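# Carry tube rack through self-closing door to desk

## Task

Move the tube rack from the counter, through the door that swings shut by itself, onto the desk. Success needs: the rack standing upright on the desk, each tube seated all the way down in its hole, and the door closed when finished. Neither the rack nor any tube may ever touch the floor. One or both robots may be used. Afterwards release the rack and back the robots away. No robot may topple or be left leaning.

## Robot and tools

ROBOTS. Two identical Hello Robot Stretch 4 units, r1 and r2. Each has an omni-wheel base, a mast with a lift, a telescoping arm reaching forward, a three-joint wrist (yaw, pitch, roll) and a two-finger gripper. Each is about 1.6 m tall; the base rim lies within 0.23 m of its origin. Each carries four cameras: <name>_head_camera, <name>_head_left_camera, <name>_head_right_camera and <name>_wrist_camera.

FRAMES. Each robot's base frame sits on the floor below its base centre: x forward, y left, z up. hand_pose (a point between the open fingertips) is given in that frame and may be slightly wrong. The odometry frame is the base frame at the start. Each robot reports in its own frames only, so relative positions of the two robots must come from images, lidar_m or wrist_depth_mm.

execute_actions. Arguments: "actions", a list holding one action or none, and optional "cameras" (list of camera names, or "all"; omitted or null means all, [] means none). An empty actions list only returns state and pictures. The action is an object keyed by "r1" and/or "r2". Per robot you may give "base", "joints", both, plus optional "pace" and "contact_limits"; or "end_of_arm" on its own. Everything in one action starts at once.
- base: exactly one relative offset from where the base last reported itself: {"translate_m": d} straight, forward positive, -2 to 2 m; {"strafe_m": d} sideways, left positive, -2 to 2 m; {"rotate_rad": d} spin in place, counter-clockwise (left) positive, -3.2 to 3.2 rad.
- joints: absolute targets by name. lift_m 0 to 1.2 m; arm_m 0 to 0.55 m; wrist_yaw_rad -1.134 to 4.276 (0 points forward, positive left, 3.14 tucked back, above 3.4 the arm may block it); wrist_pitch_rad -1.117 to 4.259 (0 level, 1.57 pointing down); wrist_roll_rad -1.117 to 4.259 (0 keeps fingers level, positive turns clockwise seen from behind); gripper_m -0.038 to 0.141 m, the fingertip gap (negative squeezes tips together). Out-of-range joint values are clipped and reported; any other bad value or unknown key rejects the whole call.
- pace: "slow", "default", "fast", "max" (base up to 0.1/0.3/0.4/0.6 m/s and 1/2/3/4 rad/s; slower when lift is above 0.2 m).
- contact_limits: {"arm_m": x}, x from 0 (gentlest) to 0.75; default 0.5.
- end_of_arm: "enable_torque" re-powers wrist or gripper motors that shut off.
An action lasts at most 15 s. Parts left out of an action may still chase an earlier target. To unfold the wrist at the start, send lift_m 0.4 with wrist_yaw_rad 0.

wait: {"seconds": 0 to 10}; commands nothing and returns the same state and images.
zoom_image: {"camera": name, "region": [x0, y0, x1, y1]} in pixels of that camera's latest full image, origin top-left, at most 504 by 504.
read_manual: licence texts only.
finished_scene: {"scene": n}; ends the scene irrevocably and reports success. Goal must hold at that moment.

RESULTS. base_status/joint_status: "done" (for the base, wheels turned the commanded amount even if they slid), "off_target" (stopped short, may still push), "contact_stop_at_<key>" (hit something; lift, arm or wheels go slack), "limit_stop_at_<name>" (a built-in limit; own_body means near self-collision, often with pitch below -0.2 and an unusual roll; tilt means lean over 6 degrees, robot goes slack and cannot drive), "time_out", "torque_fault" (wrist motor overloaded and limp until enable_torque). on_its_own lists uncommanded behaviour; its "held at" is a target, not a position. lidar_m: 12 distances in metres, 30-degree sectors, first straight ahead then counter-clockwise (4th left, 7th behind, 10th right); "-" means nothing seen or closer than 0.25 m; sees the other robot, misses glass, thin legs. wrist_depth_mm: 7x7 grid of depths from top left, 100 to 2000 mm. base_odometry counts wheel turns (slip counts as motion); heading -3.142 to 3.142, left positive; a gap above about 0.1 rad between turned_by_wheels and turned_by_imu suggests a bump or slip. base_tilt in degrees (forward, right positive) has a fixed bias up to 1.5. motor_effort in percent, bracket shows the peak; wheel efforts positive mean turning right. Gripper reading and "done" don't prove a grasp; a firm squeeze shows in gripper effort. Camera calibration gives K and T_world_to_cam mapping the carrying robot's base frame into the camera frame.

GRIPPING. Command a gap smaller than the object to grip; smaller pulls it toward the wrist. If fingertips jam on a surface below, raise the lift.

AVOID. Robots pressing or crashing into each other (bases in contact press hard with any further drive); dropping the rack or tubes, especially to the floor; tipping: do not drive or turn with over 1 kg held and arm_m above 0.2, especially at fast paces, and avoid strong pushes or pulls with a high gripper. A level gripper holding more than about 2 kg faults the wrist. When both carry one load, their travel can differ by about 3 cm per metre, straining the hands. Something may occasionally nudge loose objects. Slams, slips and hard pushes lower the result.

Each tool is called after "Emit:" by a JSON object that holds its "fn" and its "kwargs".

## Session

Emit:
{"fn": "execute_actions", "kwargs": {"actions": []}}

Scene clock: 0.00 s.
r1.base_odometry: x=+0.000 y=+0.000 heading=+0.000 (m, m, rad; r1's odometry frame)
r1.turned_by_wheels: +0.000 (rad since the last result)
r1.turned_by_imu: +0.000 (rad since the last result)
r1.base_tilt: forward=-0.1 right=+0.3 (deg)
r1.lidar_m: 2.48 1.36 0.92 0.62 0.59 0.60 0.80 0.72 0.73 0.99 1.94 2.04
r1.base_status: not commanded
r1.joint_positions: lift_m=+0.277 arm_m=-0.002 wrist_yaw_rad=+3.219 wrist_pitch_rad=-0.013 wrist_roll_rad=-0.014 gripper_m=+0.057
r1.joint_status: not commanded
r1.motor_effort: lift_m=+18 arm_m=-1 wrist_yaw_rad=-2 wrist_pitch_rad=-7 wrist_roll_rad=-2 gripper_m=-3 wheel_0=+0 wheel_1=+0 wheel_2=+1 (%)
r1.hand_pose: x=-0.1259 y=+0.0648 z=+0.4587 quat_wxyz=(-0.039, +0.007, -0.007, +0.999) (m; r1's base frame)
r1.wrist_depth_mm: - 140 198 1042 891 676 554 / - - 136 1008 917 699 569 / - - 135 991 960 715 580 / - 110 137 991 976 732 591 / 148 142 878 976 960 741 597 / 190 798 854 976 904 707 615 / 187 798 842 917 917 778 621
r2.base_odometry: x=+0.000 y=+0.000 heading=+0.000 (m, m, rad; r2's odometry frame)
r2.turned_by_wheels: +0.000 (rad since the last result)
r2.turned_by_imu: +0.000 (rad since the last result)
r2.base_tilt: forward=-0.6 right=-0.3 (deg)
r2.lidar_m: 1.26 1.38 2.30 1.93 1.93 0.92 0.75 0.75 0.79 0.64 0.66 0.75
r2.base_status: not commanded
r2.joint_positions: lift_m=+0.184 arm_m=+0.002 wrist_yaw_rad=+3.026 wrist_pitch_rad=+0.001 wrist_roll_rad=-0.003 gripper_m=+0.057
r2.joint_status: not commanded
r2.motor_effort: lift_m=+18 arm_m=-1 wrist_yaw_rad=+0 wrist_pitch_rad=-7 wrist_roll_rad=+0 gripper_m=-2 wheel_0=+0 wheel_1=+0 wheel_2=+0 (%)
r2.hand_pose: x=-0.1033 y=+0.1200 z=+0.3618 quat_wxyz=(+0.058, -0.001, -0.001, +0.998) (m; r2's base frame)
r2.wrist_depth_mm: 150 202 946 1060 1921 - 1921 / - 150 931 1042 1160 1281 1863 / - 132 236 1042 1138 1255 1863 / 108 147 239 1008 1118 1255 1921 / 145 175 917 1008 1118 1229 1863 / 778 831 891 1008 218 1281 1366 / 809 878 917 991 946 878 931
pictures: r1_head_camera, r1_head_left_camera, r1_head_right_camera, r1_wrist_camera, r2_head_camera, r2_head_left_camera, r2_head_right_camera, r2_wrist_camera
camera_calibration (this result's frames):
r1_wrist_camera: T_world_to_cam=[[-0.13227, 0.984426, -0.1158, -0.00727493], [-0.000884719, -0.116944, -0.993138, 0.5189], [-0.991213, -0.13126, 0.0163391, 0.101814], [0, 0, 0, 1]] pos_world=[0.100417, 0.0812081, 0.512833]
r2_wrist_camera: T_world_to_cam=[[0.0467875, 0.997838, -0.0461459, -0.0814341], [-0.0425386, -0.0441642, -0.998118, 0.427843], [-0.997999, 0.0486624, 0.0403804, 0.101033], [0, 0, 0, 1]] pos_world=[0.122841, 0.095237, 0.4192]
Images, in order (width x height): r1_head_camera 420x560, r1_head_left_camera 420x672, r1_head_right_camera 420x672, r1_wrist_camera 616x392, r2_head_camera 420x560, r2_head_left_camera 420x672, r2_head_right_camera 420x672, r2_wrist_camera 616x392.

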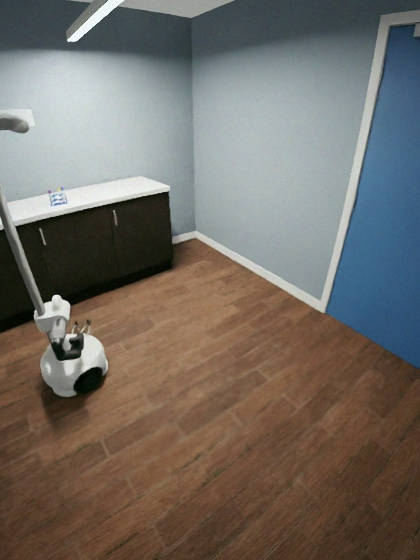

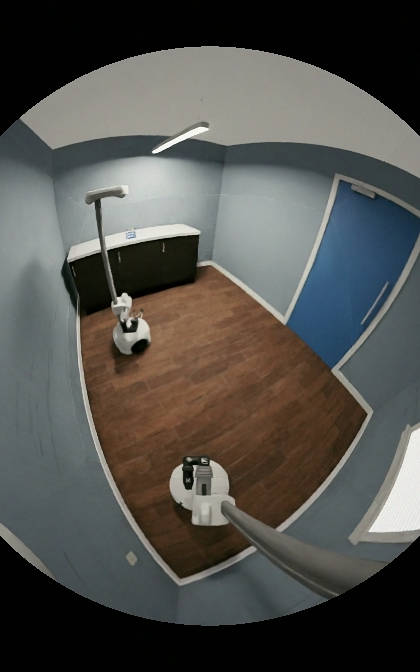

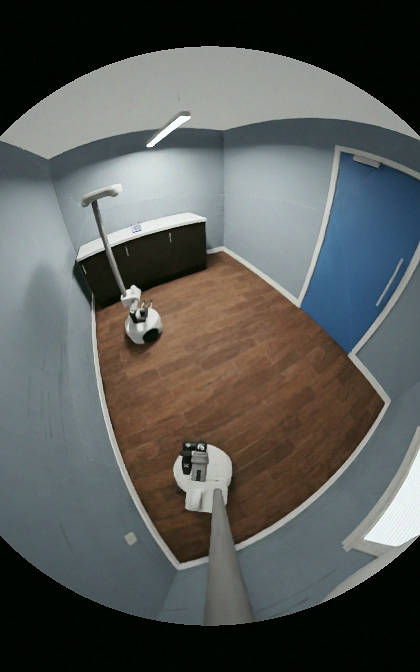

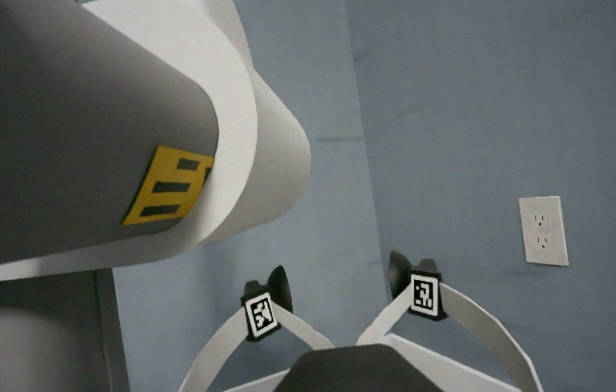

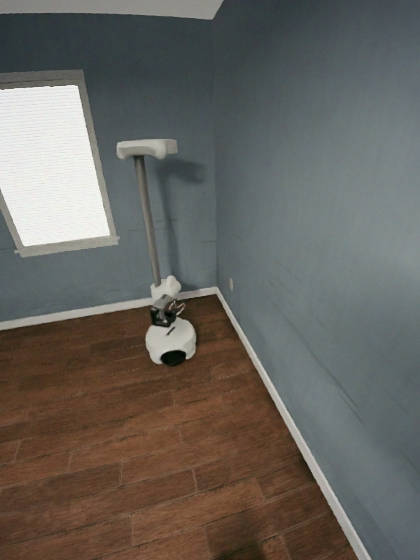

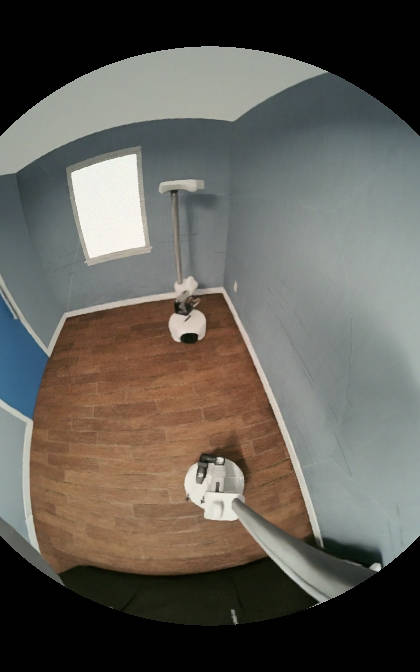

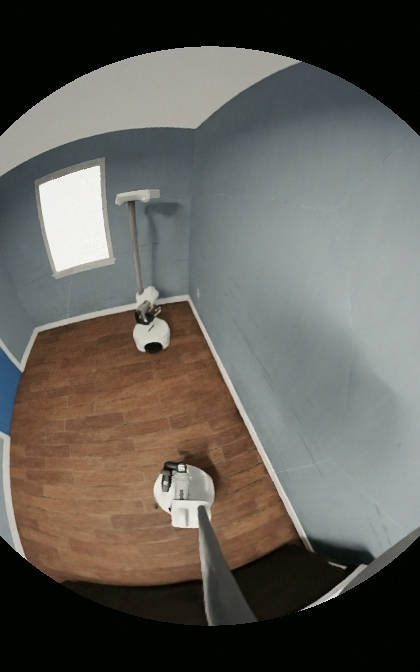

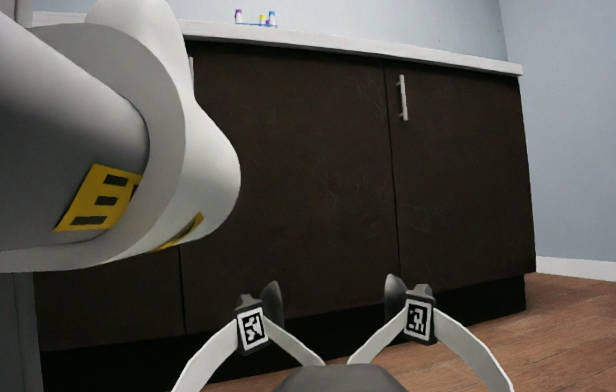

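Emit:
{"fn": "execute_actions", "kwargs": {"actions": [{"r1":{"base":{"rotate_rad":-0.99},"joints":{"lift_m":0.4,"wrist_yaw_rad":0,"wrist_pitch_rad":0,"wrist_roll_rad":0,"gripper_m":0.07},"pace":"fast"},"r2":{"base":{"rotate_rad":-2.94},"joints":{"lift_m":1.1,"wrist_yaw_rad":0,"gripper_m":0.141},"pace":"fast"}}], "cameras": ["r1_head_camera","r1_head_left_camera","r1_wrist_camera","r2_head_camera","r2_wrist_camera"]}}

Scene clock: 4.50 s.
r1.base_odometry: x=+0.000 y=+0.000 heading=-0.990 (m, m, rad; r1's odometry frame)
r1.turned_by_wheels: -0.990 (rad since the last result)
r1.turned_by_imu: -0.976 (rad since the last result)
r1.base_tilt: forward=-0.1 right=+0.3 (deg)
r1.lidar_m: 1.93 2.05 2.44 1.37 0.84 0.62 0.59 0.64 0.73 0.72 0.76 1.01
r1.base_status: done
r1.joint_positions: lift_m=+0.400 arm_m=-0.002 wrist_yaw_rad=+0.001 wrist_pitch_rad=+0.002 wrist_roll_rad=+0.000 gripper_m=+0.070
r1.joint_status: all done
r1.motor_effort: lift_m=+20(24) arm_m=-1(1) wrist_yaw_rad=+0(6) wrist_pitch_rad=-7(6) wrist_roll_rad=-1(2) gripper_m=-3(3) wheel_0=+2(9) wheel_1=+0(9) wheel_2=+0(6) (%)
r1.hand_pose: x=+0.4570 y=-0.0873 z=+0.5775 quat_wxyz=(+1.000, +0.000, +0.001, +0.000) (m; r1's base frame)
r1.wrist_depth_mm: 1863 1863 1808 1808 1756 1397 946 / 1921 1863 1863 1756 1756 1464 991 / 1863 1863 1808 1808 1808 1576 1025 / 1863 1921 1808 1808 1756 1708 1060 / 1921 1863 1863 1808 1808 1756 1118 / 1983 1863 1863 1756 1537 1464 1160 / 1756 1618 1336 1336 1229 1118 1060
r2.base_odometry: x=+0.000 y=+0.000 heading=-2.940 (m, m, rad; r2's odometry frame)
r2.turned_by_wheels: -2.940 (rad since the last result)
r2.turned_by_imu: -2.876 (rad since the last result)
r2.base_tilt: forward=-0.6 right=-0.3 (deg)
r2.lidar_m: 0.73 0.75 0.71 0.66 0.67 0.86 1.38 1.67 2.08 1.91 1.24 0.81
r2.base_status: done
r2.joint_positions: lift_m=+1.100 arm_m=+0.002 wrist_yaw_rad=+0.000 wrist_pitch_rad=+0.001 wrist_roll_rad=-0.003 gripper_m=+0.141
r2.joint_status: all done
r2.motor_effort: lift_m=+20(22) arm_m=-1(1) wrist_yaw_rad=-1(7) wrist_pitch_rad=-8(7) wrist_roll_rad=+1(1) gripper_m=+3(7) wheel_0=+1(2) wheel_1=+1(8) wheel_2=+0(11) (%)
r2.hand_pose: x=+0.4618 y=-0.0873 z=+1.2777 quat_wxyz=(+1.000, -0.001, +0.001, +0.000) (m; r2's base frame)
r2.wrist_depth_mm: 1205 1229 1229 1255 1255 1255 1281 / 1205 1229 1229 1229 1229 1255 1255 / 1182 1205 1229 1255 1229 1229 1229 / 1160 1205 1205 1205 1229 1229 1229 / 1160 1182 1205 1205 1205 1205 1205 / 1118 1182 1182 1205 1182 201 1229 / 1098 1098 1008 165 741 904 946
pictures: r1_head_camera, r1_head_left_camera, r1_wrist_camera, r2_head_camera, r2_wrist_camera
camera_calibration (this result's frames):
r1_wrist_camera: T_world_to_cam=[[0.0544252, -0.990002, -0.130132, -0.016025], [-0.00535838, 0.130034, -0.991495, 0.642264], [0.998503, 0.0546596, 0.00177232, -0.226976], [0, 0, 0, 1]] pos_world=[0.23095, -0.0869746, 0.635119]
r2_wrist_camera: T_world_to_cam=[[0.0685662, -0.996579, -0.0461453, -0.0429451], [0.0371632, 0.0487735, -0.998118, 1.3282], [0.996954, 0.0667223, 0.0403802, -0.281662], [0, 0, 0, 1]] pos_world=[0.234388, -0.0887861, 1.3351]
Images, in order (width x height): r1_head_camera 420x560, r1_head_left_camera 420x672, r1_wrist_camera 616x392, r2_head_camera 420x560, r2_wrist_camera 616x392.

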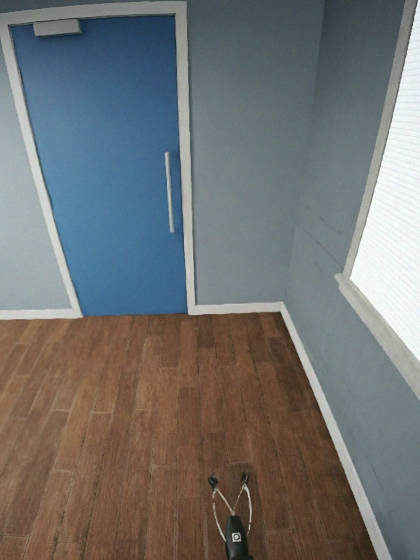

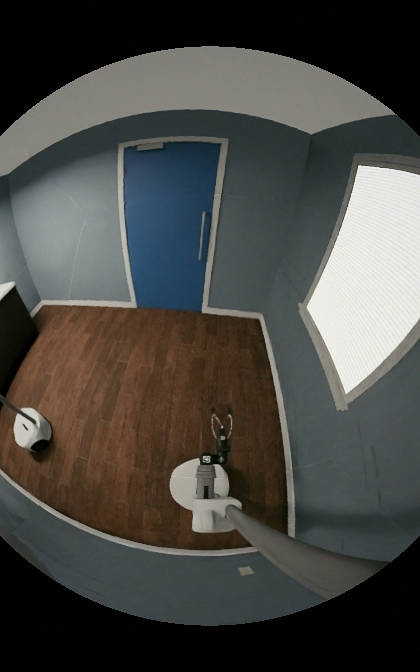

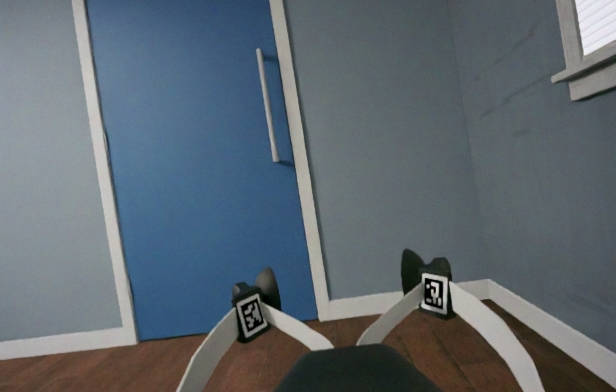

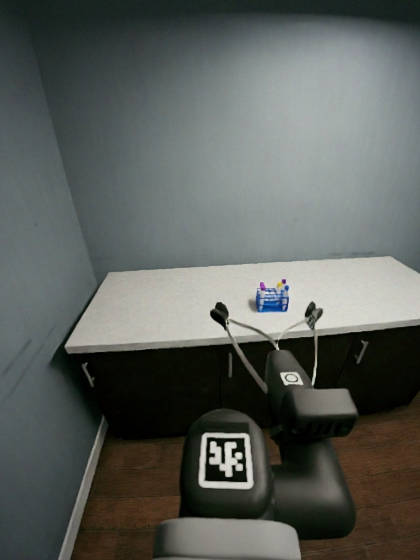

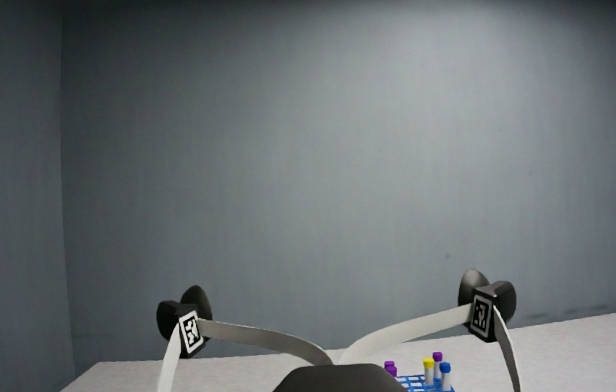

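Emit:
{"fn": "execute_actions", "kwargs": {"actions": [{"r1":{"base":{"rotate_rad":0.472},"pace":"fast"},"r2":{"base":{"strafe_m":-0.125},"joints":{"lift_m":1.2,"wrist_pitch_rad":1.57,"wrist_roll_rad":1.57},"pace":"fast"}}], "cameras": []}}

Emit:
{"fn": "execute_actions", "kwargs": {"actions": [{"r1":{"base":{"translate_m":1.19},"joints":{"lift_m":0.76,"wrist_yaw_rad":0.3},"pace":"max"},"r2":{"base":{"translate_m":0.3},"joints":{"arm_m":0.45},"pace":"fast"}}], "cameras": ["r2_wrist_camera"]}}

Scene clock: 8.30 s.
r1.base_odometry: x=+0.000 y=+0.000 heading=-0.518 (m, m, rad; r1's odometry frame)
r1.turned_by_wheels: +0.472 (rad since the last result)
r1.turned_by_imu: +0.467 (rad since the last result)
r1.base_tilt: forward=-0.1 right=+0.3 (deg)
r1.lidar_m: 2.04 2.48 1.36 0.94 0.59 0.59 0.62 0.79 0.71 0.75 0.97 1.89
r1.base_status: done
r1.joint_positions: lift_m=+0.400 arm_m=-0.002 wrist_yaw_rad=+0.000 wrist_pitch_rad=+0.002 wrist_roll_rad=+0.000 gripper_m=+0.070
r1.joint_status: not commanded
r1.motor_effort: lift_m=+20(20) arm_m=-1(1) wrist_yaw_rad=-3(0) wrist_pitch_rad=-7(7) wrist_roll_rad=-1(0) gripper_m=-3(4) wheel_0=-1(4) wheel_1=+1(8) wheel_2=+1(8) (%)
r1.hand_pose: x=+0.4570 y=-0.0874 z=+0.5776 quat_wxyz=(+1.000, +0.000, +0.001, +0.000) (m; r1's base frame)
r1.wrist_depth_mm: - - - 1983 1708 1537 1397 / - - - - 1808 1576 1430 / - - - - 1808 1618 1430 / - - - - 1808 1576 1464 / - - - - 1863 1618 1499 / - - 1983 1983 1537 1464 1464 / 1756 1576 1336 1308 1281 1138 1118
r2.base_odometry: x=-0.025 y=+0.122 heading=-2.940 (m, m, rad; r2's odometry frame)
r2.turned_by_wheels: +0.000 (rad since the last result)
r2.turned_by_imu: +0.001 (rad since the last result)
r2.base_tilt: forward=-0.6 right=-0.3 (deg)
r2.lidar_m: 0.74 0.77 0.85 0.77 0.80 1.03 1.38 2.37 1.95 1.81 1.27 0.81
r2.base_status: done
r2.joint_positions: lift_m=+1.200 arm_m=+0.002 wrist_yaw_rad=+0.000 wrist_pitch_rad=+1.569 wrist_roll_rad=+1.570 gripper_m=+0.141
r2.joint_status: all done
r2.motor_effort: lift_m=+20(21) arm_m=-1(1) wrist_yaw_rad=+1(2) wrist_pitch_rad=+1(3) wrist_roll_rad=-2(5) gripper_m=-1(0) wheel_0=-1(6) wheel_1=+1(8) wheel_2=+1(3) (%)
r2.hand_pose: x=+0.1737 y=-0.0874 z=+1.0894 quat_wxyz=(+0.501, +0.500, +0.500, -0.499) (m; r2's base frame)
r2.wrist_depth_mm: 946 1397 1430 1366 1366 1336 1336 / 931 1397 1366 1366 1336 1336 1308 / 917 1397 1397 1366 1336 1336 1336 / 878 1366 1336 1366 1138 1308 1308 / 842 1182 1366 1336 1098 1098 399 / 809 1078 1336 1336 1098 201 1281 / 778 1025 1336 165 1308 1308 1281
pictures: none
No camera images: the call's "cameras" was empty. Leave "cameras" out to get every camera's image.

Scene clock: 12.07 s.
r1.base_odometry: x=+1.034 y=-0.589 heading=-0.518 (m, m, rad; r1's odometry frame)
r1.turned_by_wheels: +0.000 (rad since the last result)
r1.turned_by_imu: +0.001 (rad since the last result)
r1.base_tilt: forward=-0.2 right=+0.3 (deg)
r1.lidar_m: 0.93 1.24 1.79 1.33 1.73 1.66 1.68 1.32 1.23 1.34 0.94 0.88
r1.base_status: done
r1.joint_positions: lift_m=+0.760 arm_m=-0.002 wrist_yaw_rad=+0.300 wrist_pitch_rad=+0.002 wrist_roll_rad=+0.000 gripper_m=+0.070
r1.joint_status: all done
r1.motor_effort: lift_m=+19(21) arm_m=-1(1) wrist_yaw_rad=+1(10) wrist_pitch_rad=-8(8) wrist_roll_rad=+0(1) gripper_m=-1(6) wheel_0=-1(11) wheel_1=-2(6) wheel_2=+0(13) (%)
r1.hand_pose: x=+0.4699 y=+0.0017 z=+0.9375 quat_wxyz=(+0.989, +0.000, +0.001, +0.149) (m; r1's base frame)
r1.wrist_depth_mm: - 1921 1281 946 741 634 559 / - 1983 1281 960 759 654 564 / - - 1366 1008 798 654 580 / - - 1430 1025 820 676 585 / 1983 - 1499 1060 842 683 591 / 1921 - 1537 1025 798 647 603 / 1983 - 1464 1160 778 715 615
r2.base_odometry: x=-0.319 y=+0.062 heading=-2.940 (m, m, rad; r2's odometry frame)
r2.turned_by_wheels: +0.000 (rad since the last result)
r2.turned_by_imu: -0.001 (rad since the last result)
r2.base_tilt: forward=-0.6 right=-0.3 (deg)
r2.lidar_m: 0.45 0.46 0.61 0.80 0.81 1.09 2.38 1.35 1.52 1.80 0.78 0.51
r2.base_status: done
r2.joint_positions: lift_m=+1.200 arm_m=+0.449 wrist_yaw_rad=+0.000 wrist_pitch_rad=+1.570 wrist_roll_rad=+1.570 gripper_m=+0.141
r2.joint_status: all done
r2.motor_effort: lift_m=+20(20) arm_m=+5(6) wrist_yaw_rad=+1(0) wrist_pitch_rad=+1(1) wrist_roll_rad=-2(0) gripper_m=+1(1) wheel_0=+0(3) wheel_1=+0(5) wheel_2=+2(9) (%)
r2.hand_pose: x=+0.6204 y=-0.0874 z=+1.0894 quat_wxyz=(+0.501, +0.500, +0.500, -0.499) (m; r2's base frame)
r2.wrist_depth_mm: 433 427 421 418 415 1336 1336 / 433 424 418 410 410 1336 1308 / 427 421 415 410 407 1308 1336 / 424 418 413 407 404 1308 1098 / 421 415 410 402 399 1078 1078 / 421 413 329 329 397 200 1098 / 415 413 404 166 394 1281 1281
pictures: r2_wrist_camera
camera_calibration (this result's frames):
r2_wrist_camera: T_world_to_cam=[[-0.99647, 0.0474313, -0.0692733, 0.714565], [0.0501581, 0.998012, -0.0381683, 0.163488], [0.0673252, -0.0415082, -0.996867, 1.2651], [0, 0, 0, 1]] pos_world=[0.618669, -0.144543, 1.31688]
Images, in order (width x height): r2_wrist_camera 616x392.

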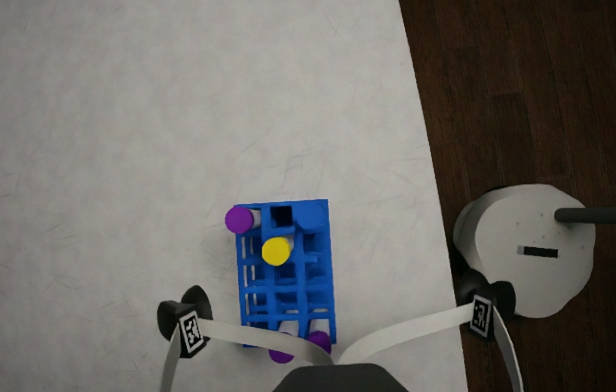

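Emit:
{"fn": "execute_actions", "kwargs": {"actions": [{"r1":{"base":{"rotate_rad":-0.898},"joints":{"arm_m":0.3},"pace":"fast"},"r2":{"joints":{"arm_m":0.492,"lift_m":1.085,"gripper_m":0.115}}}], "cameras": ["r1_head_camera","r1_wrist_camera","r2_wrist_camera"]}}

Scene clock: 14.40 s.
r1.base_odometry: x=+1.034 y=-0.589 heading=-1.416 (m, m, rad; r1's odometry frame)
r1.turned_by_wheels: -0.898 (rad since the last result)
r1.turned_by_imu: -0.886 (rad since the last result)
r1.base_tilt: forward=-0.1 right=+0.4 (deg)
r1.lidar_m: 0.94 0.89 0.96 1.51 1.79 1.33 1.69 1.66 1.69 1.27 1.23 1.21
r1.base_status: done
r1.joint_positions: lift_m=+0.760 arm_m=+0.299 wrist_yaw_rad=+0.300 wrist_pitch_rad=+0.002 wrist_roll_rad=+0.000 gripper_m=+0.070
r1.joint_status: all done
r1.motor_effort: lift_m=+18(19) arm_m=+4(7) wrist_yaw_rad=+0(1) wrist_pitch_rad=-7(8) wrist_roll_rad=-1(0) gripper_m=-5(4) wheel_0=+0(4) wheel_1=-1(7) wheel_2=-1(7) (%)
r1.hand_pose: x=+0.7715 y=+0.0017 z=+0.9376 quat_wxyz=(+0.989, +0.000, +0.001, +0.149) (m; r1's base frame)
r1.wrist_depth_mm: 439 442 452 455 459 469 477 / 439 445 452 462 462 469 477 / 439 445 452 459 466 455 477 / 439 449 452 462 466 462 484 / 442 445 452 459 462 462 480 / 442 449 449 459 397 462 480 / 442 442 452 462 394 462 480
r2.base_odometry: x=-0.319 y=+0.062 heading=-2.940 (m, m, rad; r2's odometry frame)
r2.turned_by_wheels: +0.000 (rad since the last result)
r2.turned_by_imu: +0.001 (rad since the last result)
r2.base_tilt: forward=-0.6 right=-0.3 (deg)
r2.lidar_m: 0.45 0.47 0.60 0.80 0.82 1.06 2.38 1.38 1.54 1.76 0.78 0.50
r2.base_status: not commanded
r2.joint_positions: lift_m=+1.085 arm_m=+0.491 wrist_yaw_rad=+0.000 wrist_pitch_rad=+1.570 wrist_roll_rad=+1.570 gripper_m=+0.115
r2.joint_status: all done
r2.motor_effort: lift_m=+15(20) arm_m=+5(6) wrist_yaw_rad=+0(1) wrist_pitch_rad=+0(0) wrist_roll_rad=+0(0) gripper_m=-2(1) wheel_0=+0(0) wheel_1=+0(1) wheel_2=+2(2) (%)
r2.hand_pose: x=+0.6623 y=-0.0874 z=+0.9750 quat_wxyz=(+0.501, +0.500, +0.500, -0.499) (m; r2's base frame)
r2.wrist_depth_mm: 309 306 301 297 294 291 1205 / 307 304 300 297 291 290 1205 / 304 301 298 294 291 287 1182 / 303 301 296 287 287 285 960 / 300 297 294 214 285 283 960 / 300 296 229 213 211 214 615 / 297 294 289 191 209 279 279
pictures: r1_head_camera, r1_wrist_camera, r2_wrist_camera
camera_calibration (this result's frames):
r1_wrist_camera: T_world_to_cam=[[0.343886, -0.929942, -0.130195, -0.121595], [-0.0436626, 0.122666, -0.991487, 1.01895], [0.937996, 0.346643, 0.00157928, -0.500176], [0, 0, 0, 1]] pos_world=[0.555468, -0.0646833, 0.995236]
r2_wrist_camera: T_world_to_cam=[[-0.99647, 0.0475806, -0.069165, 0.748307], [0.0503035, 0.998004, -0.0381738, 0.156927], [0.0672106, -0.0415183, -0.996875, 1.1483], [0, 0, 0, 1]] pos_world=[0.660593, -0.144543, 1.20246]
Images, in order (width x height): r1_head_camera 420x560, r1_wrist_camera 616x392, r2_wrist_camera 616x392.

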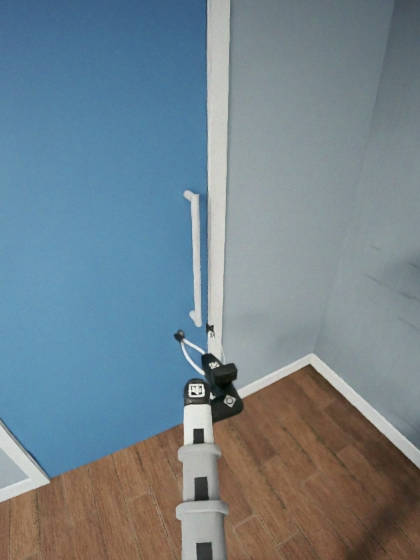

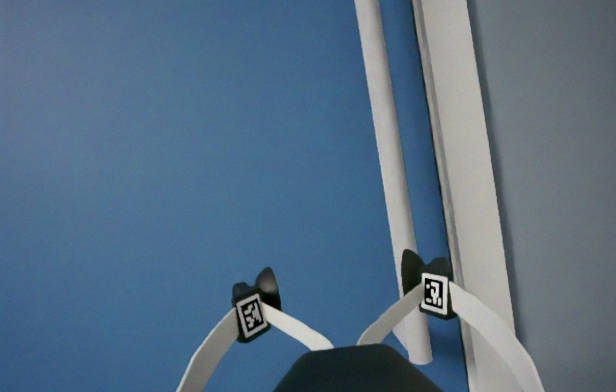

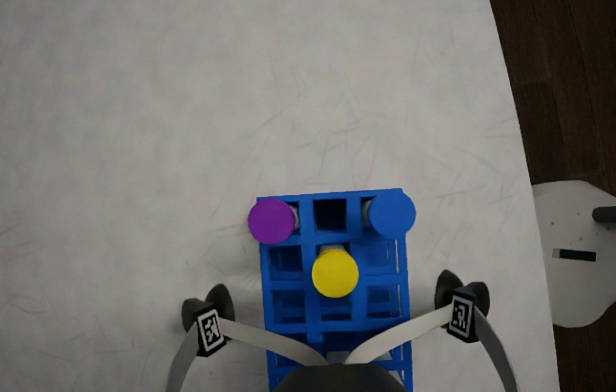

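Emit:
{"fn": "execute_actions", "kwargs": {"actions": [{"r1":{"base":{"strafe_m":-0.006},"joints":{"arm_m":0.522,"gripper_m":0.09},"contact_limits":{"arm_m":0.2}},"r2":{"joints":{"lift_m":1.082,"gripper_m":0.03}}}], "cameras": ["r1_wrist_camera","r2_wrist_camera"]}}

Scene clock: 16.97 s.
r1.base_odometry: x=+1.028 y=-0.590 heading=-1.416 (m, m, rad; r1's odometry frame)
r1.turned_by_wheels: +0.000 (rad since the last result)
r1.turned_by_imu: +0.001 (rad since the last result)
r1.base_tilt: forward=-0.1 right=+0.3 (deg)
r1.lidar_m: 0.93 0.89 0.99 1.49 1.79 1.35 1.69 1.63 1.69 1.28 1.21 1.21
r1.base_status: done
r1.joint_positions: lift_m=+0.760 arm_m=+0.521 wrist_yaw_rad=+0.300 wrist_pitch_rad=+0.002 wrist_roll_rad=+0.000 gripper_m=+0.090
r1.joint_status: all done
r1.motor_effort: lift_m=+19(19) arm_m=+4(7) wrist_yaw_rad=+1(2) wrist_pitch_rad=-8(7) wrist_roll_rad=-1(1) gripper_m=-3(4) wheel_0=-1(9) wheel_1=+2(7) wheel_2=+0(1) (%)
r1.contact_limits: arm_m 0.2
r1.hand_pose: x=+0.9935 y=+0.0017 z=+0.9376 quat_wxyz=(+0.989, +0.000, +0.001, +0.149) (m; r1's base frame)
r1.wrist_depth_mm: 245 248 253 189 258 249 265 / 245 250 252 186 259 250 266 / 244 249 252 187 259 250 265 / 245 248 253 255 260 250 266 / 246 250 253 255 260 250 268 / 246 250 220 255 190 250 267 / 246 250 254 256 262 252 268
r2.base_odometry: x=-0.319 y=+0.062 heading=-2.940 (m, m, rad; r2's odometry frame)
r2.turned_by_wheels: +0.000 (rad since the last result)
r2.turned_by_imu: +0.001 (rad since the last result)
r2.base_tilt: forward=-0.6 right=-0.3 (deg)
r2.lidar_m: 0.45 0.46 0.59 0.80 0.82 1.08 2.38 1.38 1.53 1.76 0.77 0.51
r2.base_status: not commanded
r2.joint_positions: lift_m=+1.082 arm_m=+0.491 wrist_yaw_rad=+0.000 wrist_pitch_rad=+1.570 wrist_roll_rad=+1.570 gripper_m=+0.030
r2.joint_status: all done
r2.motor_effort: lift_m=+16(15) arm_m=+5(5) wrist_yaw_rad=+1(0) wrist_pitch_rad=+0(0) wrist_roll_rad=-1(1) gripper_m=-12(16) wheel_0=+0(1) wheel_1=+0(0) wheel_2=+1(2) (%)
r2.hand_pose: x=+0.6623 y=-0.0874 z=+0.9719 quat_wxyz=(+0.501, +0.500, +0.500, -0.499) (m; r2's base frame)
r2.wrist_depth_mm: 307 301 297 294 291 289 1205 / 304 300 296 291 290 287 1182 / 301 298 294 290 287 283 1205 / 298 297 291 282 283 282 960 / 297 294 291 209 278 281 960 / 296 293 289 208 205 278 609 / 294 291 184 206 202 274 274
pictures: r1_wrist_camera, r2_wrist_camera
camera_calibration (this result's frames):
r1_wrist_camera: T_world_to_cam=[[0.344005, -0.929898, -0.130195, -0.198016], [-0.043667, 0.122664, -0.991487, 1.02865], [0.937952, 0.346762, 0.00159111, -0.708381], [0, 0, 0, 1]] pos_world=[0.777464, -0.0646727, 0.995237]
r2_wrist_camera: T_world_to_cam=[[-0.996461, 0.0476786, -0.0692208, 0.748185], [0.0504038, 0.997999, -0.038171, 0.15674], [0.0672624, -0.0415249, -0.996871, 1.14524], [0, 0, 0, 1]] pos_world=[0.660606, -0.144543, 1.19943]
Images, in order (width x height): r1_wrist_camera 616x392, r2_wrist_camera 616x392.

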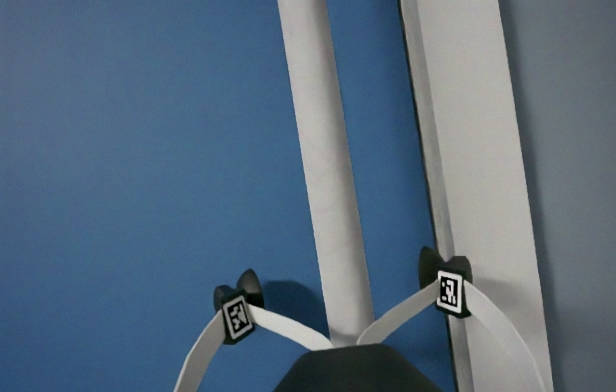

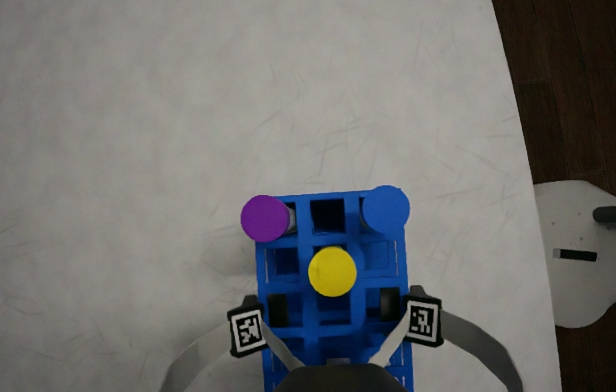

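Emit:
{"fn": "execute_actions", "kwargs": {"actions": [{"r1":{"joints":{"arm_m":0.526,"gripper_m":-0.038}},"r2":{"joints":{"lift_m":1.125}}}], "cameras": ["r1_wrist_camera","r2_wrist_camera"]}}

Scene clock: 19.23 s.
r1.base_odometry: x=+1.028 y=-0.590 heading=-1.415 (m, m, rad; r1's odometry frame)
r1.turned_by_wheels: +0.000 (rad since the last result)
r1.turned_by_imu: +0.001 (rad since the last result)
r1.base_tilt: forward=-0.1 right=+0.3 (deg)
r1.lidar_m: 0.91 0.91 0.99 1.51 1.80 1.35 1.68 1.65 1.65 1.27 1.24 1.19
r1.base_status: not commanded
r1.joint_positions: lift_m=+0.760 arm_m=+0.527 wrist_yaw_rad=+0.304 wrist_pitch_rad=+0.002 wrist_roll_rad=+0.000 gripper_m=-0.037
r1.joint_status: all done
r1.motor_effort: lift_m=+18(19) arm_m=-5(6) wrist_yaw_rad=-10(12) wrist_pitch_rad=-7(8) wrist_roll_rad=+0(1) gripper_m=-23(26) wheel_0=-2(2) wheel_1=-2(2) wheel_2=+12(12) (%)
r1.hand_pose: x=+0.9993 y=+0.0029 z=+0.9376 quat_wxyz=(+0.988, +0.000, +0.001, +0.151) (m; r1's base frame)
r1.wrist_depth_mm: 233 236 238 173 244 241 258 / 234 236 239 172 244 241 257 / 235 237 239 172 246 242 258 / 235 236 240 176 246 241 258 / 236 236 240 242 246 242 258 / 235 238 240 180 173 242 258 / 236 238 167 179 248 243 260
r2.base_odometry: x=-0.319 y=+0.062 heading=-2.940 (m, m, rad; r2's odometry frame)
r2.turned_by_wheels: +0.000 (rad since the last result)
r2.turned_by_imu: +0.001 (rad since the last result)
r2.base_tilt: forward=-0.6 right=-0.3 (deg)
r2.lidar_m: 0.45 0.46 0.60 0.80 0.82 1.08 2.39 1.38 1.52 1.77 0.76 0.50
r2.base_status: not commanded
r2.joint_positions: lift_m=+1.125 arm_m=+0.491 wrist_yaw_rad=+0.000 wrist_pitch_rad=+1.570 wrist_roll_rad=+1.570 gripper_m=+0.030
r2.joint_status: all done
r2.motor_effort: lift_m=+21(26) arm_m=+5(5) wrist_yaw_rad=+0(1) wrist_pitch_rad=+0(0) wrist_roll_rad=-2(1) gripper_m=-13(11) wheel_0=+1(1) wheel_1=+1(0) wheel_2=+1(1) (%)
r2.hand_pose: x=+0.6623 y=-0.0874 z=+1.0145 quat_wxyz=(+0.501, +0.500, +0.500, -0.499) (m; r2's base frame)
r2.wrist_depth_mm: 351 347 343 338 334 1255 1255 / 347 345 340 336 332 330 1255 / 345 343 340 334 330 327 1229 / 345 340 336 283 325 325 1008 / 342 336 332 210 278 322 1008 / 342 336 330 209 205 320 991 / 336 332 185 206 201 315 1205
pictures: r1_wrist_camera, r2_wrist_camera
camera_calibration (this result's frames):
r1_wrist_camera: T_world_to_cam=[[0.347468, -0.928609, -0.1302, -0.202412], [-0.0442146, 0.122472, -0.991487, 1.02928], [0.936649, 0.350266, 0.00149707, -0.712797], [0, 0, 0, 1]] pos_world=[0.783481, -0.0643515, 0.995231]
r2_wrist_camera: T_world_to_cam=[[-0.996461, 0.0476786, -0.0692208, 0.751132], [0.0504038, 0.997999, -0.038171, 0.158364], [0.0672624, -0.0415249, -0.996871, 1.18766], [0, 0, 0, 1]] pos_world=[0.660608, -0.144543, 1.24198]
Images, in order (width x height): r1_wrist_camera 616x392, r2_wrist_camera 616x392.

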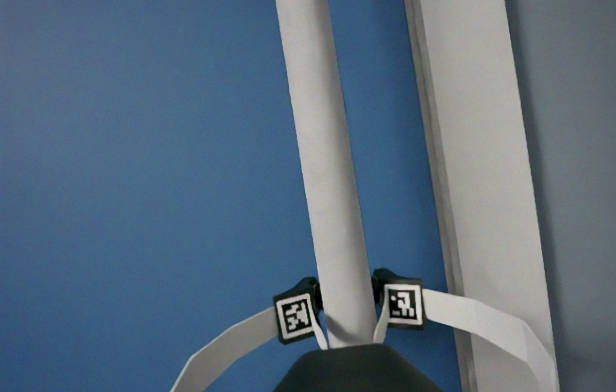

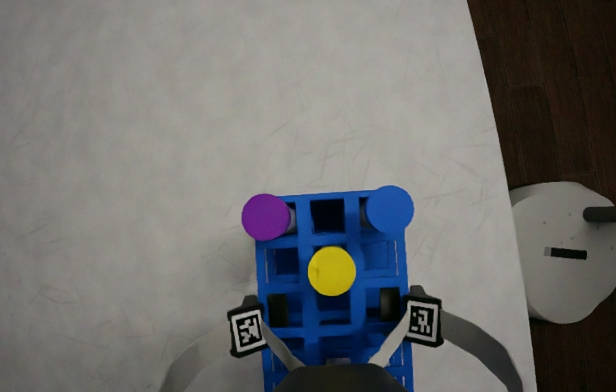

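Emit:
{"fn": "execute_actions", "kwargs": {"actions": [{"r1":{"base":{"strafe_m":-0.017},"joints":{"arm_m":0.387,"wrist_yaw_rad":0.23},"pace":"slow"},"r2":{"base":{"translate_m":-0.35},"joints":{"arm_m":0.01},"pace":"fast"}}], "cameras": ["r1_wrist_camera"]}}

Scene clock: 25.17 s.
r1.base_odometry: x=+1.012 y=-0.593 heading=-1.415 (m, m, rad; r1's odometry frame)
r1.turned_by_wheels: +0.000 (rad since the last result)
r1.turned_by_imu: +0.002 (rad since the last result)
r1.base_tilt: forward=+0.0 right=+0.4 (deg)
r1.lidar_m: 0.78 0.83 0.99 1.52 1.83 1.10 1.69 1.64 1.63 1.23 1.22 1.21
r1.base_status: done
r1.joint_positions: lift_m=+0.760 arm_m=+0.389 wrist_yaw_rad=+0.230 wrist_pitch_rad=+0.002 wrist_roll_rad=+0.000 gripper_m=-0.037
r1.joint_status: all done
r1.motor_effort: lift_m=+19(19) arm_m=-13(15) wrist_yaw_rad=-1(63) wrist_pitch_rad=-8(8) wrist_roll_rad=-2(2) gripper_m=-26(25) wheel_0=-4(19) wheel_1=-5(6) wheel_2=+10(26) (%)
r1.hand_pose: x=+0.8611 y=-0.0193 z=+0.9375 quat_wxyz=(+0.993, +0.000, +0.001, +0.115) (m; r1's base frame)
r1.wrist_depth_mm: 250 247 244 172 240 421 433 / 251 247 245 172 240 421 433 / 252 249 246 174 240 418 433 / 253 250 247 174 242 418 433 / 254 252 248 245 243 418 433 / 253 252 249 179 175 241 427 / 255 253 165 247 244 418 433
r2.base_odometry: x=+0.024 y=+0.133 heading=-2.940 (m, m, rad; r2's odometry frame)
r2.turned_by_wheels: +0.000 (rad since the last result)
r2.turned_by_imu: +0.004 (rad since the last result)
r2.base_tilt: forward=-0.6 right=-0.3 (deg)
r2.lidar_m: 0.81 0.83 0.84 0.77 0.79 1.03 2.26 1.15 1.13 1.80 1.36 0.88
r2.base_status: done
r2.joint_positions: lift_m=+1.125 arm_m=+0.011 wrist_yaw_rad=+0.000 wrist_pitch_rad=+1.570 wrist_roll_rad=+1.570 gripper_m=+0.030
r2.joint_status: all done
r2.motor_effort: lift_m=+21(21) arm_m=-5(6) wrist_yaw_rad=+1(2) wrist_pitch_rad=-1(2) wrist_roll_rad=+0(0) gripper_m=-13(16) wheel_0=-1(4) wheel_1=+1(4) wheel_2=+0(9) (%)
r2.hand_pose: x=+0.1818 y=-0.0874 z=+1.0145 quat_wxyz=(+0.500, +0.500, +0.500, -0.500) (m; r2's base frame)
r2.wrist_depth_mm: 1025 1336 1308 1308 1255 1255 1255 / 991 1336 1281 1281 1281 1255 1255 / 976 1281 1308 1281 1255 1255 1229 / 931 1308 1281 283 1042 1229 1229 / 891 1281 1281 210 279 1025 418 / 866 1255 1255 209 205 1205 1205 / 854 1160 185 206 202 1229 1205
pictures: r1_wrist_camera
camera_calibration (this result's frames):
r1_wrist_camera: T_world_to_cam=[[0.278306, -0.951571, -0.130609, -0.115457], [-0.0353466, 0.125742, -0.991433, 1.01821], [0.959842, 0.280538, 0.00136007, -0.596756], [0, 0, 0, 1]] pos_world=[0.640915, -0.0704854, 0.995221]
Images, in order (width x height): r1_wrist_camera 616x392.

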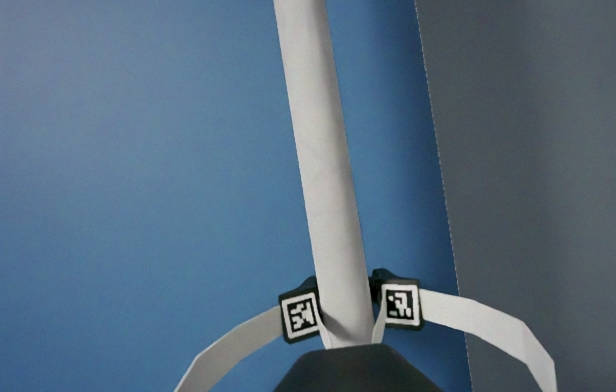

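Emit:
{"fn": "execute_actions", "kwargs": {"actions": [{"r1":{"base":{"translate_m":-0.28},"pace":"slow"},"r2":{"base":{"translate_m":-0.8},"joints":{"lift_m":0.8},"pace":"fast"}}], "cameras": ["r1_wrist_camera"]}}

Scene clock: 29.70 s.
r1.base_odometry: x=+0.969 y=-0.317 heading=-1.415 (m, m, rad; r1's odometry frame)
r1.turned_by_wheels: +0.000 (rad since the last result)
r1.turned_by_imu: -0.017 (rad since the last result)
r1.base_tilt: forward=-0.1 right=+0.4 (deg)
r1.lidar_m: 0.77 0.91 1.24 1.75 1.70 1.82 0.52 0.52 1.50 1.36 1.34 1.47
r1.base_status: done
r1.joint_positions: lift_m=+0.760 arm_m=+0.389 wrist_yaw_rad=+0.234 wrist_pitch_rad=+0.002 wrist_roll_rad=+0.000 gripper_m=-0.037
r1.joint_status: not commanded
r1.motor_effort: lift_m=+19(19) arm_m=-11(13) wrist_yaw_rad=-13(11) wrist_pitch_rad=-8(8) wrist_roll_rad=-2(2) gripper_m=-26(27) wheel_0=-4(12) wheel_1=-5(12) wheel_2=+11(14) (%)
r1.hand_pose: x=+0.8608 y=-0.0182 z=+0.9375 quat_wxyz=(+0.993, +0.000, +0.001, +0.117) (m; r1's base frame)
r1.wrist_depth_mm: 330 297 266 172 224 715 732 / 336 300 271 173 226 699 732 / 342 303 272 174 229 707 732 / 347 309 277 173 231 221 732 / 353 310 281 255 230 222 732 / 355 317 283 178 178 213 723 / 364 324 160 178 229 221 732
r2.base_odometry: x=+0.808 y=+0.293 heading=-2.940 (m, m, rad; r2's odometry frame)
r2.turned_by_wheels: +0.000 (rad since the last result)
r2.turned_by_imu: +0.007 (rad since the last result)
r2.base_tilt: forward=-0.6 right=-0.2 (deg)
r2.lidar_m: 1.59 1.11 0.76 0.70 0.72 0.95 1.47 1.49 0.55 0.47 1.90 1.72
r2.base_status: done
r2.joint_positions: lift_m=+0.800 arm_m=+0.011 wrist_yaw_rad=+0.000 wrist_pitch_rad=+1.570 wrist_roll_rad=+1.570 gripper_m=+0.030
r2.joint_status: all done
r2.motor_effort: lift_m=+16(13) arm_m=-5(5) wrist_yaw_rad=+1(1) wrist_pitch_rad=-1(1) wrist_roll_rad=+0(2) gripper_m=-15(15) wheel_0=+0(5) wheel_1=+1(3) wheel_2=-1(8) (%)
r2.hand_pose: x=+0.1819 y=-0.0874 z=+0.6899 quat_wxyz=(+0.500, +0.500, +0.500, -0.500) (m; r2's base frame)
r2.wrist_depth_mm: 991 976 946 960 778 931 917 / 991 976 960 946 946 917 904 / 960 960 946 931 931 904 904 / 976 946 931 283 699 891 904 / 960 960 931 209 281 691 415 / 946 946 931 209 205 691 891 / 946 946 185 206 201 683 878
pictures: r1_wrist_camera
camera_calibration (this result's frames):
r1_wrist_camera: T_world_to_cam=[[0.281752, -0.950556, -0.130611, -0.117277], [-0.0358461, 0.125603, -0.991433, 1.01848], [0.958818, 0.28402, 0.00131513, -0.595772], [0, 0, 0, 1]] pos_world=[0.640788, -0.0701916, 0.995218]
Images, in order (width x height): r1_wrist_camera 616x392.

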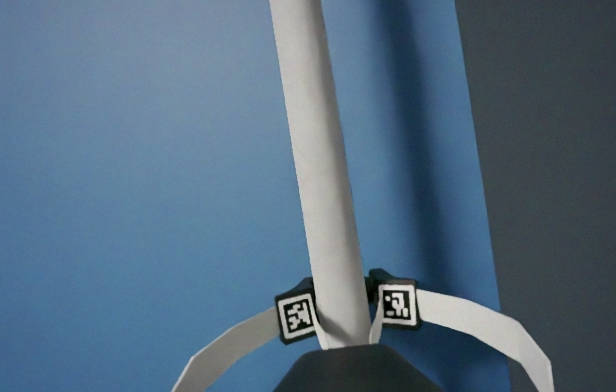

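Emit:
{"fn": "execute_actions", "kwargs": {"actions": [{"r1":{"base":{"strafe_m":0.065},"joints":{"arm_m":0.22,"wrist_yaw_rad":0.16},"pace":"slow"},"r2":{"base":{"translate_m":-0.62},"pace":"fast"}}], "cameras": ["r1_wrist_camera"]}}

Scene clock: 33.17 s.
r1.base_odometry: x=+1.033 y=-0.307 heading=-1.416 (m, m, rad; r1's odometry frame)
r1.turned_by_wheels: +0.000 (rad since the last result)
r1.turned_by_imu: -0.001 (rad since the last result)
r1.base_tilt: forward=-0.1 right=+0.4 (deg)
r1.lidar_m: 0.62 0.81 1.21 1.67 1.65 1.76 1.46 1.43 0.70 1.44 1.40 1.54
r1.base_status: done
r1.joint_positions: lift_m=+0.760 arm_m=+0.222 wrist_yaw_rad=+0.163 wrist_pitch_rad=+0.002 wrist_roll_rad=+0.000 gripper_m=-0.037
r1.joint_status: all done
r1.motor_effort: lift_m=+18(19) arm_m=-12(12) wrist_yaw_rad=-9(57) wrist_pitch_rad=-8(8) wrist_roll_rad=+0(1) gripper_m=-23(25) wheel_0=-7(23) wheel_1=-5(9) wheel_2=+6(16) (%)
r1.hand_pose: x=+0.6918 y=-0.0393 z=+0.9375 quat_wxyz=(+0.997, +0.000, +0.001, +0.082) (m; r1's base frame)
r1.wrist_depth_mm: 392 330 283 173 220 904 960 / 399 336 286 172 223 209 960 / 413 343 293 173 226 210 931 / 427 351 297 176 228 211 960 / 436 359 303 263 228 211 946 / 445 366 310 180 175 201 946 / 455 373 160 178 228 213 946
r2.base_odometry: x=+1.415 y=+0.417 heading=-2.940 (m, m, rad; r2's odometry frame)
r2.turned_by_wheels: +0.000 (rad since the last result)
r2.turned_by_imu: +0.006 (rad since the last result)
r2.base_tilt: forward=-0.6 right=-0.3 (deg)
r2.lidar_m: 2.20 1.04 0.71 0.65 0.68 0.88 0.85 0.87 1.14 1.35 0.75 0.76
r2.base_status: done
r2.joint_positions: lift_m=+0.800 arm_m=+0.011 wrist_yaw_rad=+0.000 wrist_pitch_rad=+1.570 wrist_roll_rad=+1.570 gripper_m=+0.030
r2.joint_status: not commanded
r2.motor_effort: lift_m=+16(16) arm_m=-5(5) wrist_yaw_rad=+1(1) wrist_pitch_rad=-1(1) wrist_roll_rad=-2(2) gripper_m=-13(15) wheel_0=+1(6) wheel_1=+0(4) wheel_2=+0(10) (%)
r2.hand_pose: x=+0.1819 y=-0.0874 z=+0.6899 quat_wxyz=(+0.500, +0.500, +0.500, -0.500) (m; r2's base frame)
r2.wrist_depth_mm: 976 778 960 946 931 931 904 / 991 976 960 946 946 931 917 / 976 960 960 931 931 917 904 / 976 946 946 283 699 891 891 / 960 946 931 210 281 691 418 / 946 946 931 208 205 683 891 / 960 946 185 205 202 691 891
pictures: r1_wrist_camera
camera_calibration (this result's frames):
r1_wrist_camera: T_world_to_cam=[[0.214213, -0.968081, -0.13012, -0.0441812], [-0.0268436, 0.127327, -0.991497, 1.00898], [0.976418, 0.215885, 0.00128839, -0.442641], [0, 0, 0, 1]] pos_world=[0.468751, -0.0756817, 0.995218]
Images, in order (width x height): r1_wrist_camera 616x392.

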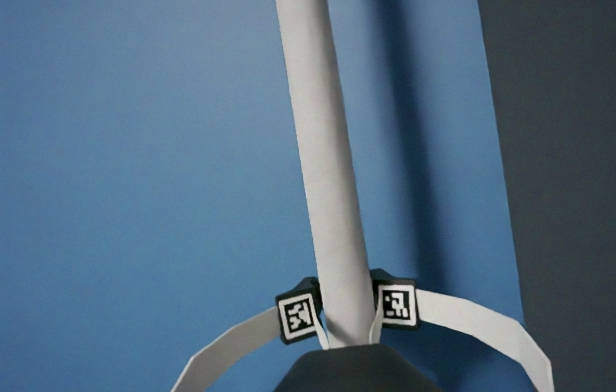

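Emit:
{"fn": "execute_actions", "kwargs": {"actions": [{"r1":{"base":{"strafe_m":0.072},"joints":{"arm_m":0.12,"wrist_yaw_rad":0.08},"pace":"slow"},"r2":{"base":{"rotate_rad":-1.42}}}], "cameras": ["r1_wrist_camera","r2_head_camera"]}}

Scene clock: 36.03 s.
r1.base_odometry: x=+1.104 y=-0.296 heading=-1.416 (m, m, rad; r1's odometry frame)
r1.turned_by_wheels: -0.001 (rad since the last result)
r1.turned_by_imu: +0.000 (rad since the last result)
r1.base_tilt: forward=-0.1 right=+0.4 (deg)
r1.lidar_m: 0.51 0.75 1.18 1.62 1.57 1.69 1.51 1.46 0.82 0.86 1.47 0.59
r1.base_status: done
r1.joint_positions: lift_m=+0.760 arm_m=+0.122 wrist_yaw_rad=+0.079 wrist_pitch_rad=+0.003 wrist_roll_rad=+0.000 gripper_m=-0.037
r1.joint_status: all done
r1.motor_effort: lift_m=+19(19) arm_m=-11(13) wrist_yaw_rad=+4(57) wrist_pitch_rad=-9(9) wrist_roll_rad=+0(1) gripper_m=-24(25) wheel_0=-10(16) wheel_1=-3(5) wheel_2=+3(17) (%)
r1.hand_pose: x=+0.5873 y=-0.0644 z=+0.9374 quat_wxyz=(+0.999, +0.000, +0.001, +0.039) (m; r1's base frame)
r1.wrist_depth_mm: 424 347 290 173 220 205 1182 / 436 355 296 173 224 205 1160 / 455 362 300 172 226 205 1160 / 469 370 307 263 226 207 1160 / 480 377 314 267 225 206 1160 / 496 387 320 181 173 198 1138 / 508 399 165 267 227 211 1138
r2.base_odometry: x=+1.415 y=+0.417 heading=+1.924 (m, m, rad; r2's odometry frame)
r2.turned_by_wheels: -1.420 (rad since the last result)
r2.turned_by_imu: -1.389 (rad since the last result)
r2.base_tilt: forward=-0.6 right=-0.3 (deg)
r2.lidar_m: 1.15 0.80 0.95 2.04 0.87 0.66 0.64 0.70 0.88 0.85 0.90 1.32
r2.base_status: done
r2.joint_positions: lift_m=+0.800 arm_m=+0.011 wrist_yaw_rad=+0.000 wrist_pitch_rad=+1.570 wrist_roll_rad=+1.570 gripper_m=+0.030
r2.joint_status: not commanded
r2.motor_effort: lift_m=+16(16) arm_m=-5(5) wrist_yaw_rad=+2(1) wrist_pitch_rad=-2(1) wrist_roll_rad=-1(1) gripper_m=-13(12) wheel_0=+2(1) wheel_1=+0(6) wheel_2=+0(6) (%)
r2.hand_pose: x=+0.1819 y=-0.0874 z=+0.6899 quat_wxyz=(+0.500, +0.500, +0.500, -0.500) (m; r2's base frame)
r2.wrist_depth_mm: 1008 976 960 946 946 931 917 / 976 960 960 946 931 931 917 / 960 976 960 946 931 917 917 / 976 960 960 285 699 904 904 / 960 946 931 209 279 691 421 / 946 946 931 208 205 683 904 / 946 931 185 206 201 676 878
pictures: r1_wrist_camera, r2_head_camera
camera_calibration (this result's frames):
r1_wrist_camera: T_world_to_cam=[[0.131604, -0.982723, -0.13014, 0.00148181], [-0.0163645, 0.12911, -0.991495, 1.00322], [0.991167, 0.132614, 0.000909605, -0.348804], [0, 0, 0, 1]] pos_world=[0.361945, -0.0818131, 0.995194]
Images, in order (width x height): r1_wrist_camera 616x392, r2_head_camera 420x560.

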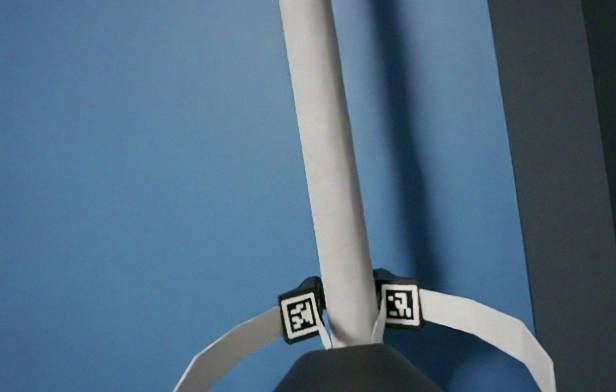

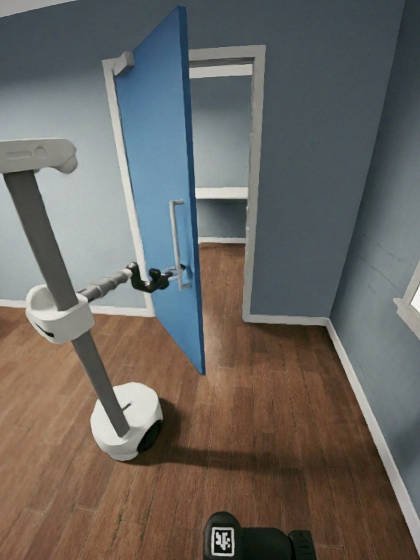

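Emit:
{"fn": "execute_actions", "kwargs": {"actions": [{"r1":{"base":{"strafe_m":0.08},"joints":{"arm_m":0.03,"wrist_yaw_rad":0.0},"pace":"slow"},"r2":{"base":{"strafe_m":-0.17},"pace":"fast"}}], "cameras": ["r1_wrist_camera"]}}

Scene clock: 39.30 s.
r1.base_odometry: x=+1.183 y=-0.284 heading=-1.417 (m, m, rad; r1's odometry frame)
r1.turned_by_wheels: -0.001 (rad since the last result)
r1.turned_by_imu: +0.000 (rad since the last result)
r1.base_tilt: forward=-0.1 right=+0.3 (deg)
r1.lidar_m: 0.44 0.71 1.17 1.56 1.48 1.63 1.52 1.48 0.99 1.00 1.52 0.45
r1.base_status: done
r1.joint_positions: lift_m=+0.760 arm_m=+0.032 wrist_yaw_rad=-0.002 wrist_pitch_rad=+0.004 wrist_roll_rad=+0.000 gripper_m=-0.037
r1.joint_status: all done
r1.motor_effort: lift_m=+18(19) arm_m=-10(10) wrist_yaw_rad=+7(56) wrist_pitch_rad=-12(12) wrist_roll_rad=+0(0) gripper_m=-23(24) wheel_0=-11(8) wheel_1=-2(4) wheel_2=+2(12) (%)
r1.hand_pose: x=+0.4910 y=-0.0881 z=+0.9372 quat_wxyz=(+1.000, +0.000, +0.002, -0.001) (m; r1's base frame)
r1.wrist_depth_mm: 466 366 298 173 218 200 1308 / 480 373 304 173 222 201 1308 / 504 384 310 172 225 201 1308 / 521 394 319 266 225 201 1366 / 539 404 325 271 225 203 1366 / 554 418 332 181 174 195 1366 / 580 433 165 272 226 208 1366
r2.base_odometry: x=+1.575 y=+0.476 heading=+1.924 (m, m, rad; r2's odometry frame)
r2.turned_by_wheels: +0.000 (rad since the last result)
r2.turned_by_imu: +0.001 (rad since the last result)
r2.base_tilt: forward=-0.6 right=-0.3 (deg)
r2.lidar_m: 1.91 0.99 1.00 2.06 0.91 0.69 0.67 0.72 0.71 0.68 0.71 1.06
r2.base_status: done
r2.joint_positions: lift_m=+0.800 arm_m=+0.011 wrist_yaw_rad=+0.000 wrist_pitch_rad=+1.570 wrist_roll_rad=+1.570 gripper_m=+0.030
r2.joint_status: not commanded
r2.motor_effort: lift_m=+16(17) arm_m=-5(5) wrist_yaw_rad=+1(1) wrist_pitch_rad=-1(1) wrist_roll_rad=+0(0) gripper_m=-14(12) wheel_0=+0(7) wheel_1=+1(9) wheel_2=+0(4) (%)
r2.hand_pose: x=+0.1819 y=-0.0874 z=+0.6899 quat_wxyz=(+0.500, +0.500, +0.500, -0.500) (m; r2's base frame)
r2.wrist_depth_mm: 976 976 960 946 931 931 917 / 976 960 960 931 946 917 931 / 976 960 946 946 931 917 904 / 960 960 946 283 699 891 904 / 960 946 931 209 279 691 418 / 960 946 931 208 205 683 891 / 946 946 185 206 202 683 878
pictures: r1_wrist_camera
camera_calibration (this result's frames):
r1_wrist_camera: T_world_to_cam=[[0.0513494, -0.990159, -0.130186, 0.0296513], [-0.00668876, 0.130014, -0.99149, 0.999775], [0.998658, 0.0517831, 0.0000532048, -0.260185], [0, 0, 0, 1]] pos_world=[0.265001, -0.0871522, 0.995141]
Images, in order (width x height): r1_wrist_camera 616x392.

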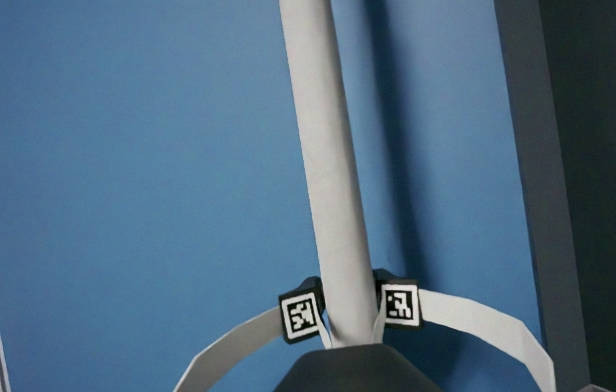

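Emit:
{"fn": "execute_actions", "kwargs": {"actions": [{"r1":{"base":{"strafe_m":0.045},"joints":{"arm_m":0.005,"wrist_yaw_rad":-0.07}},"r2":{"base":{"rotate_rad":0.16}}}], "cameras": ["r2_head_camera"]}}

Scene clock: 40.67 s.
r1.base_odometry: x=+1.227 y=-0.278 heading=-1.418 (m, m, rad; r1's odometry frame)
r1.turned_by_wheels: -0.001 (rad since the last result)
r1.turned_by_imu: +0.000 (rad since the last result)
r1.base_tilt: forward=-0.1 right=+0.3 (deg)
r1.lidar_m: 0.42 0.72 1.12 1.49 1.45 1.57 1.56 1.50 1.05 1.05 1.55 0.38
r1.base_status: done
r1.joint_positions: lift_m=+0.760 arm_m=+0.007 wrist_yaw_rad=-0.075 wrist_pitch_rad=+0.004 wrist_roll_rad=+0.000 gripper_m=-0.037
r1.joint_status: all done
r1.on_its_own: wrist_yaw_rad is at rest, and its effort (+15) is outside its rest range (-13 to +13)
r1.motor_effort: lift_m=+19(19) arm_m=-9(15) wrist_yaw_rad=+15(59) wrist_pitch_rad=-14(13) wrist_roll_rad=-1(1) gripper_m=-26(29) wheel_0=-8(18) wheel_1=-3(6) wheel_2=+1(13) (%)
r1.hand_pose: x=+0.4585 y=-0.1089 z=+0.9370 quat_wxyz=(+0.999, +0.000, +0.002, -0.038) (m; r1's base frame)
r1.wrist_depth_mm: 442 357 294 171 218 200 1308 / 459 364 300 173 223 202 1336 / 477 373 306 172 225 203 1336 / 500 382 312 264 226 203 1397 / 512 394 320 268 224 205 1366 / 521 404 325 181 172 196 1397 / 544 415 164 272 225 211 1397
r2.base_odometry: x=+1.575 y=+0.476 heading=+2.084 (m, m, rad; r2's odometry frame)
r2.turned_by_wheels: +0.160 (rad since the last result)
r2.turned_by_imu: +0.157 (rad since the last result)
r2.base_tilt: forward=-0.6 right=-0.3 (deg)
r2.lidar_m: 1.26 1.02 2.38 1.42 0.81 0.67 0.66 0.77 0.68 0.67 0.77 1.31
r2.base_status: done
r2.joint_positions: lift_m=+0.800 arm_m=+0.011 wrist_yaw_rad=+0.000 wrist_pitch_rad=+1.570 wrist_roll_rad=+1.570 gripper_m=+0.030
r2.joint_status: not commanded
r2.motor_effort: lift_m=+16(17) arm_m=-5(5) wrist_yaw_rad=+0(1) wrist_pitch_rad=-1(1) wrist_roll_rad=-2(1) gripper_m=-13(12) wheel_0=+2(4) wheel_1=+1(4) wheel_2=+0(3) (%)
r2.hand_pose: x=+0.1819 y=-0.0874 z=+0.6899 quat_wxyz=(+0.500, +0.500, +0.500, -0.500) (m; r2's base frame)
r2.wrist_depth_mm: 976 976 960 946 931 931 917 / 991 960 960 946 917 917 904 / 976 960 960 946 917 904 904 / 960 960 946 283 699 904 904 / 960 946 931 209 281 683 415 / 960 931 931 208 205 691 891 / 946 946 184 206 201 683 891
pictures: r2_head_camera
Images, in order (width x height): r2_head_camera 420x560.

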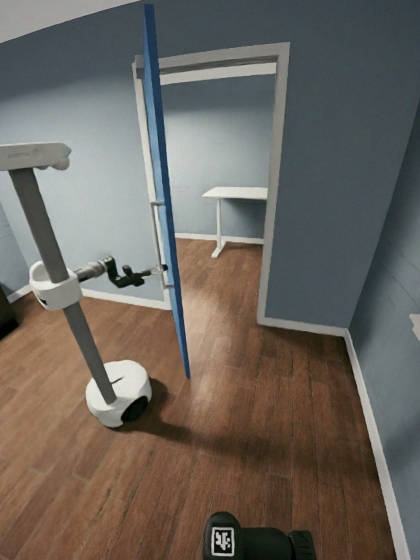

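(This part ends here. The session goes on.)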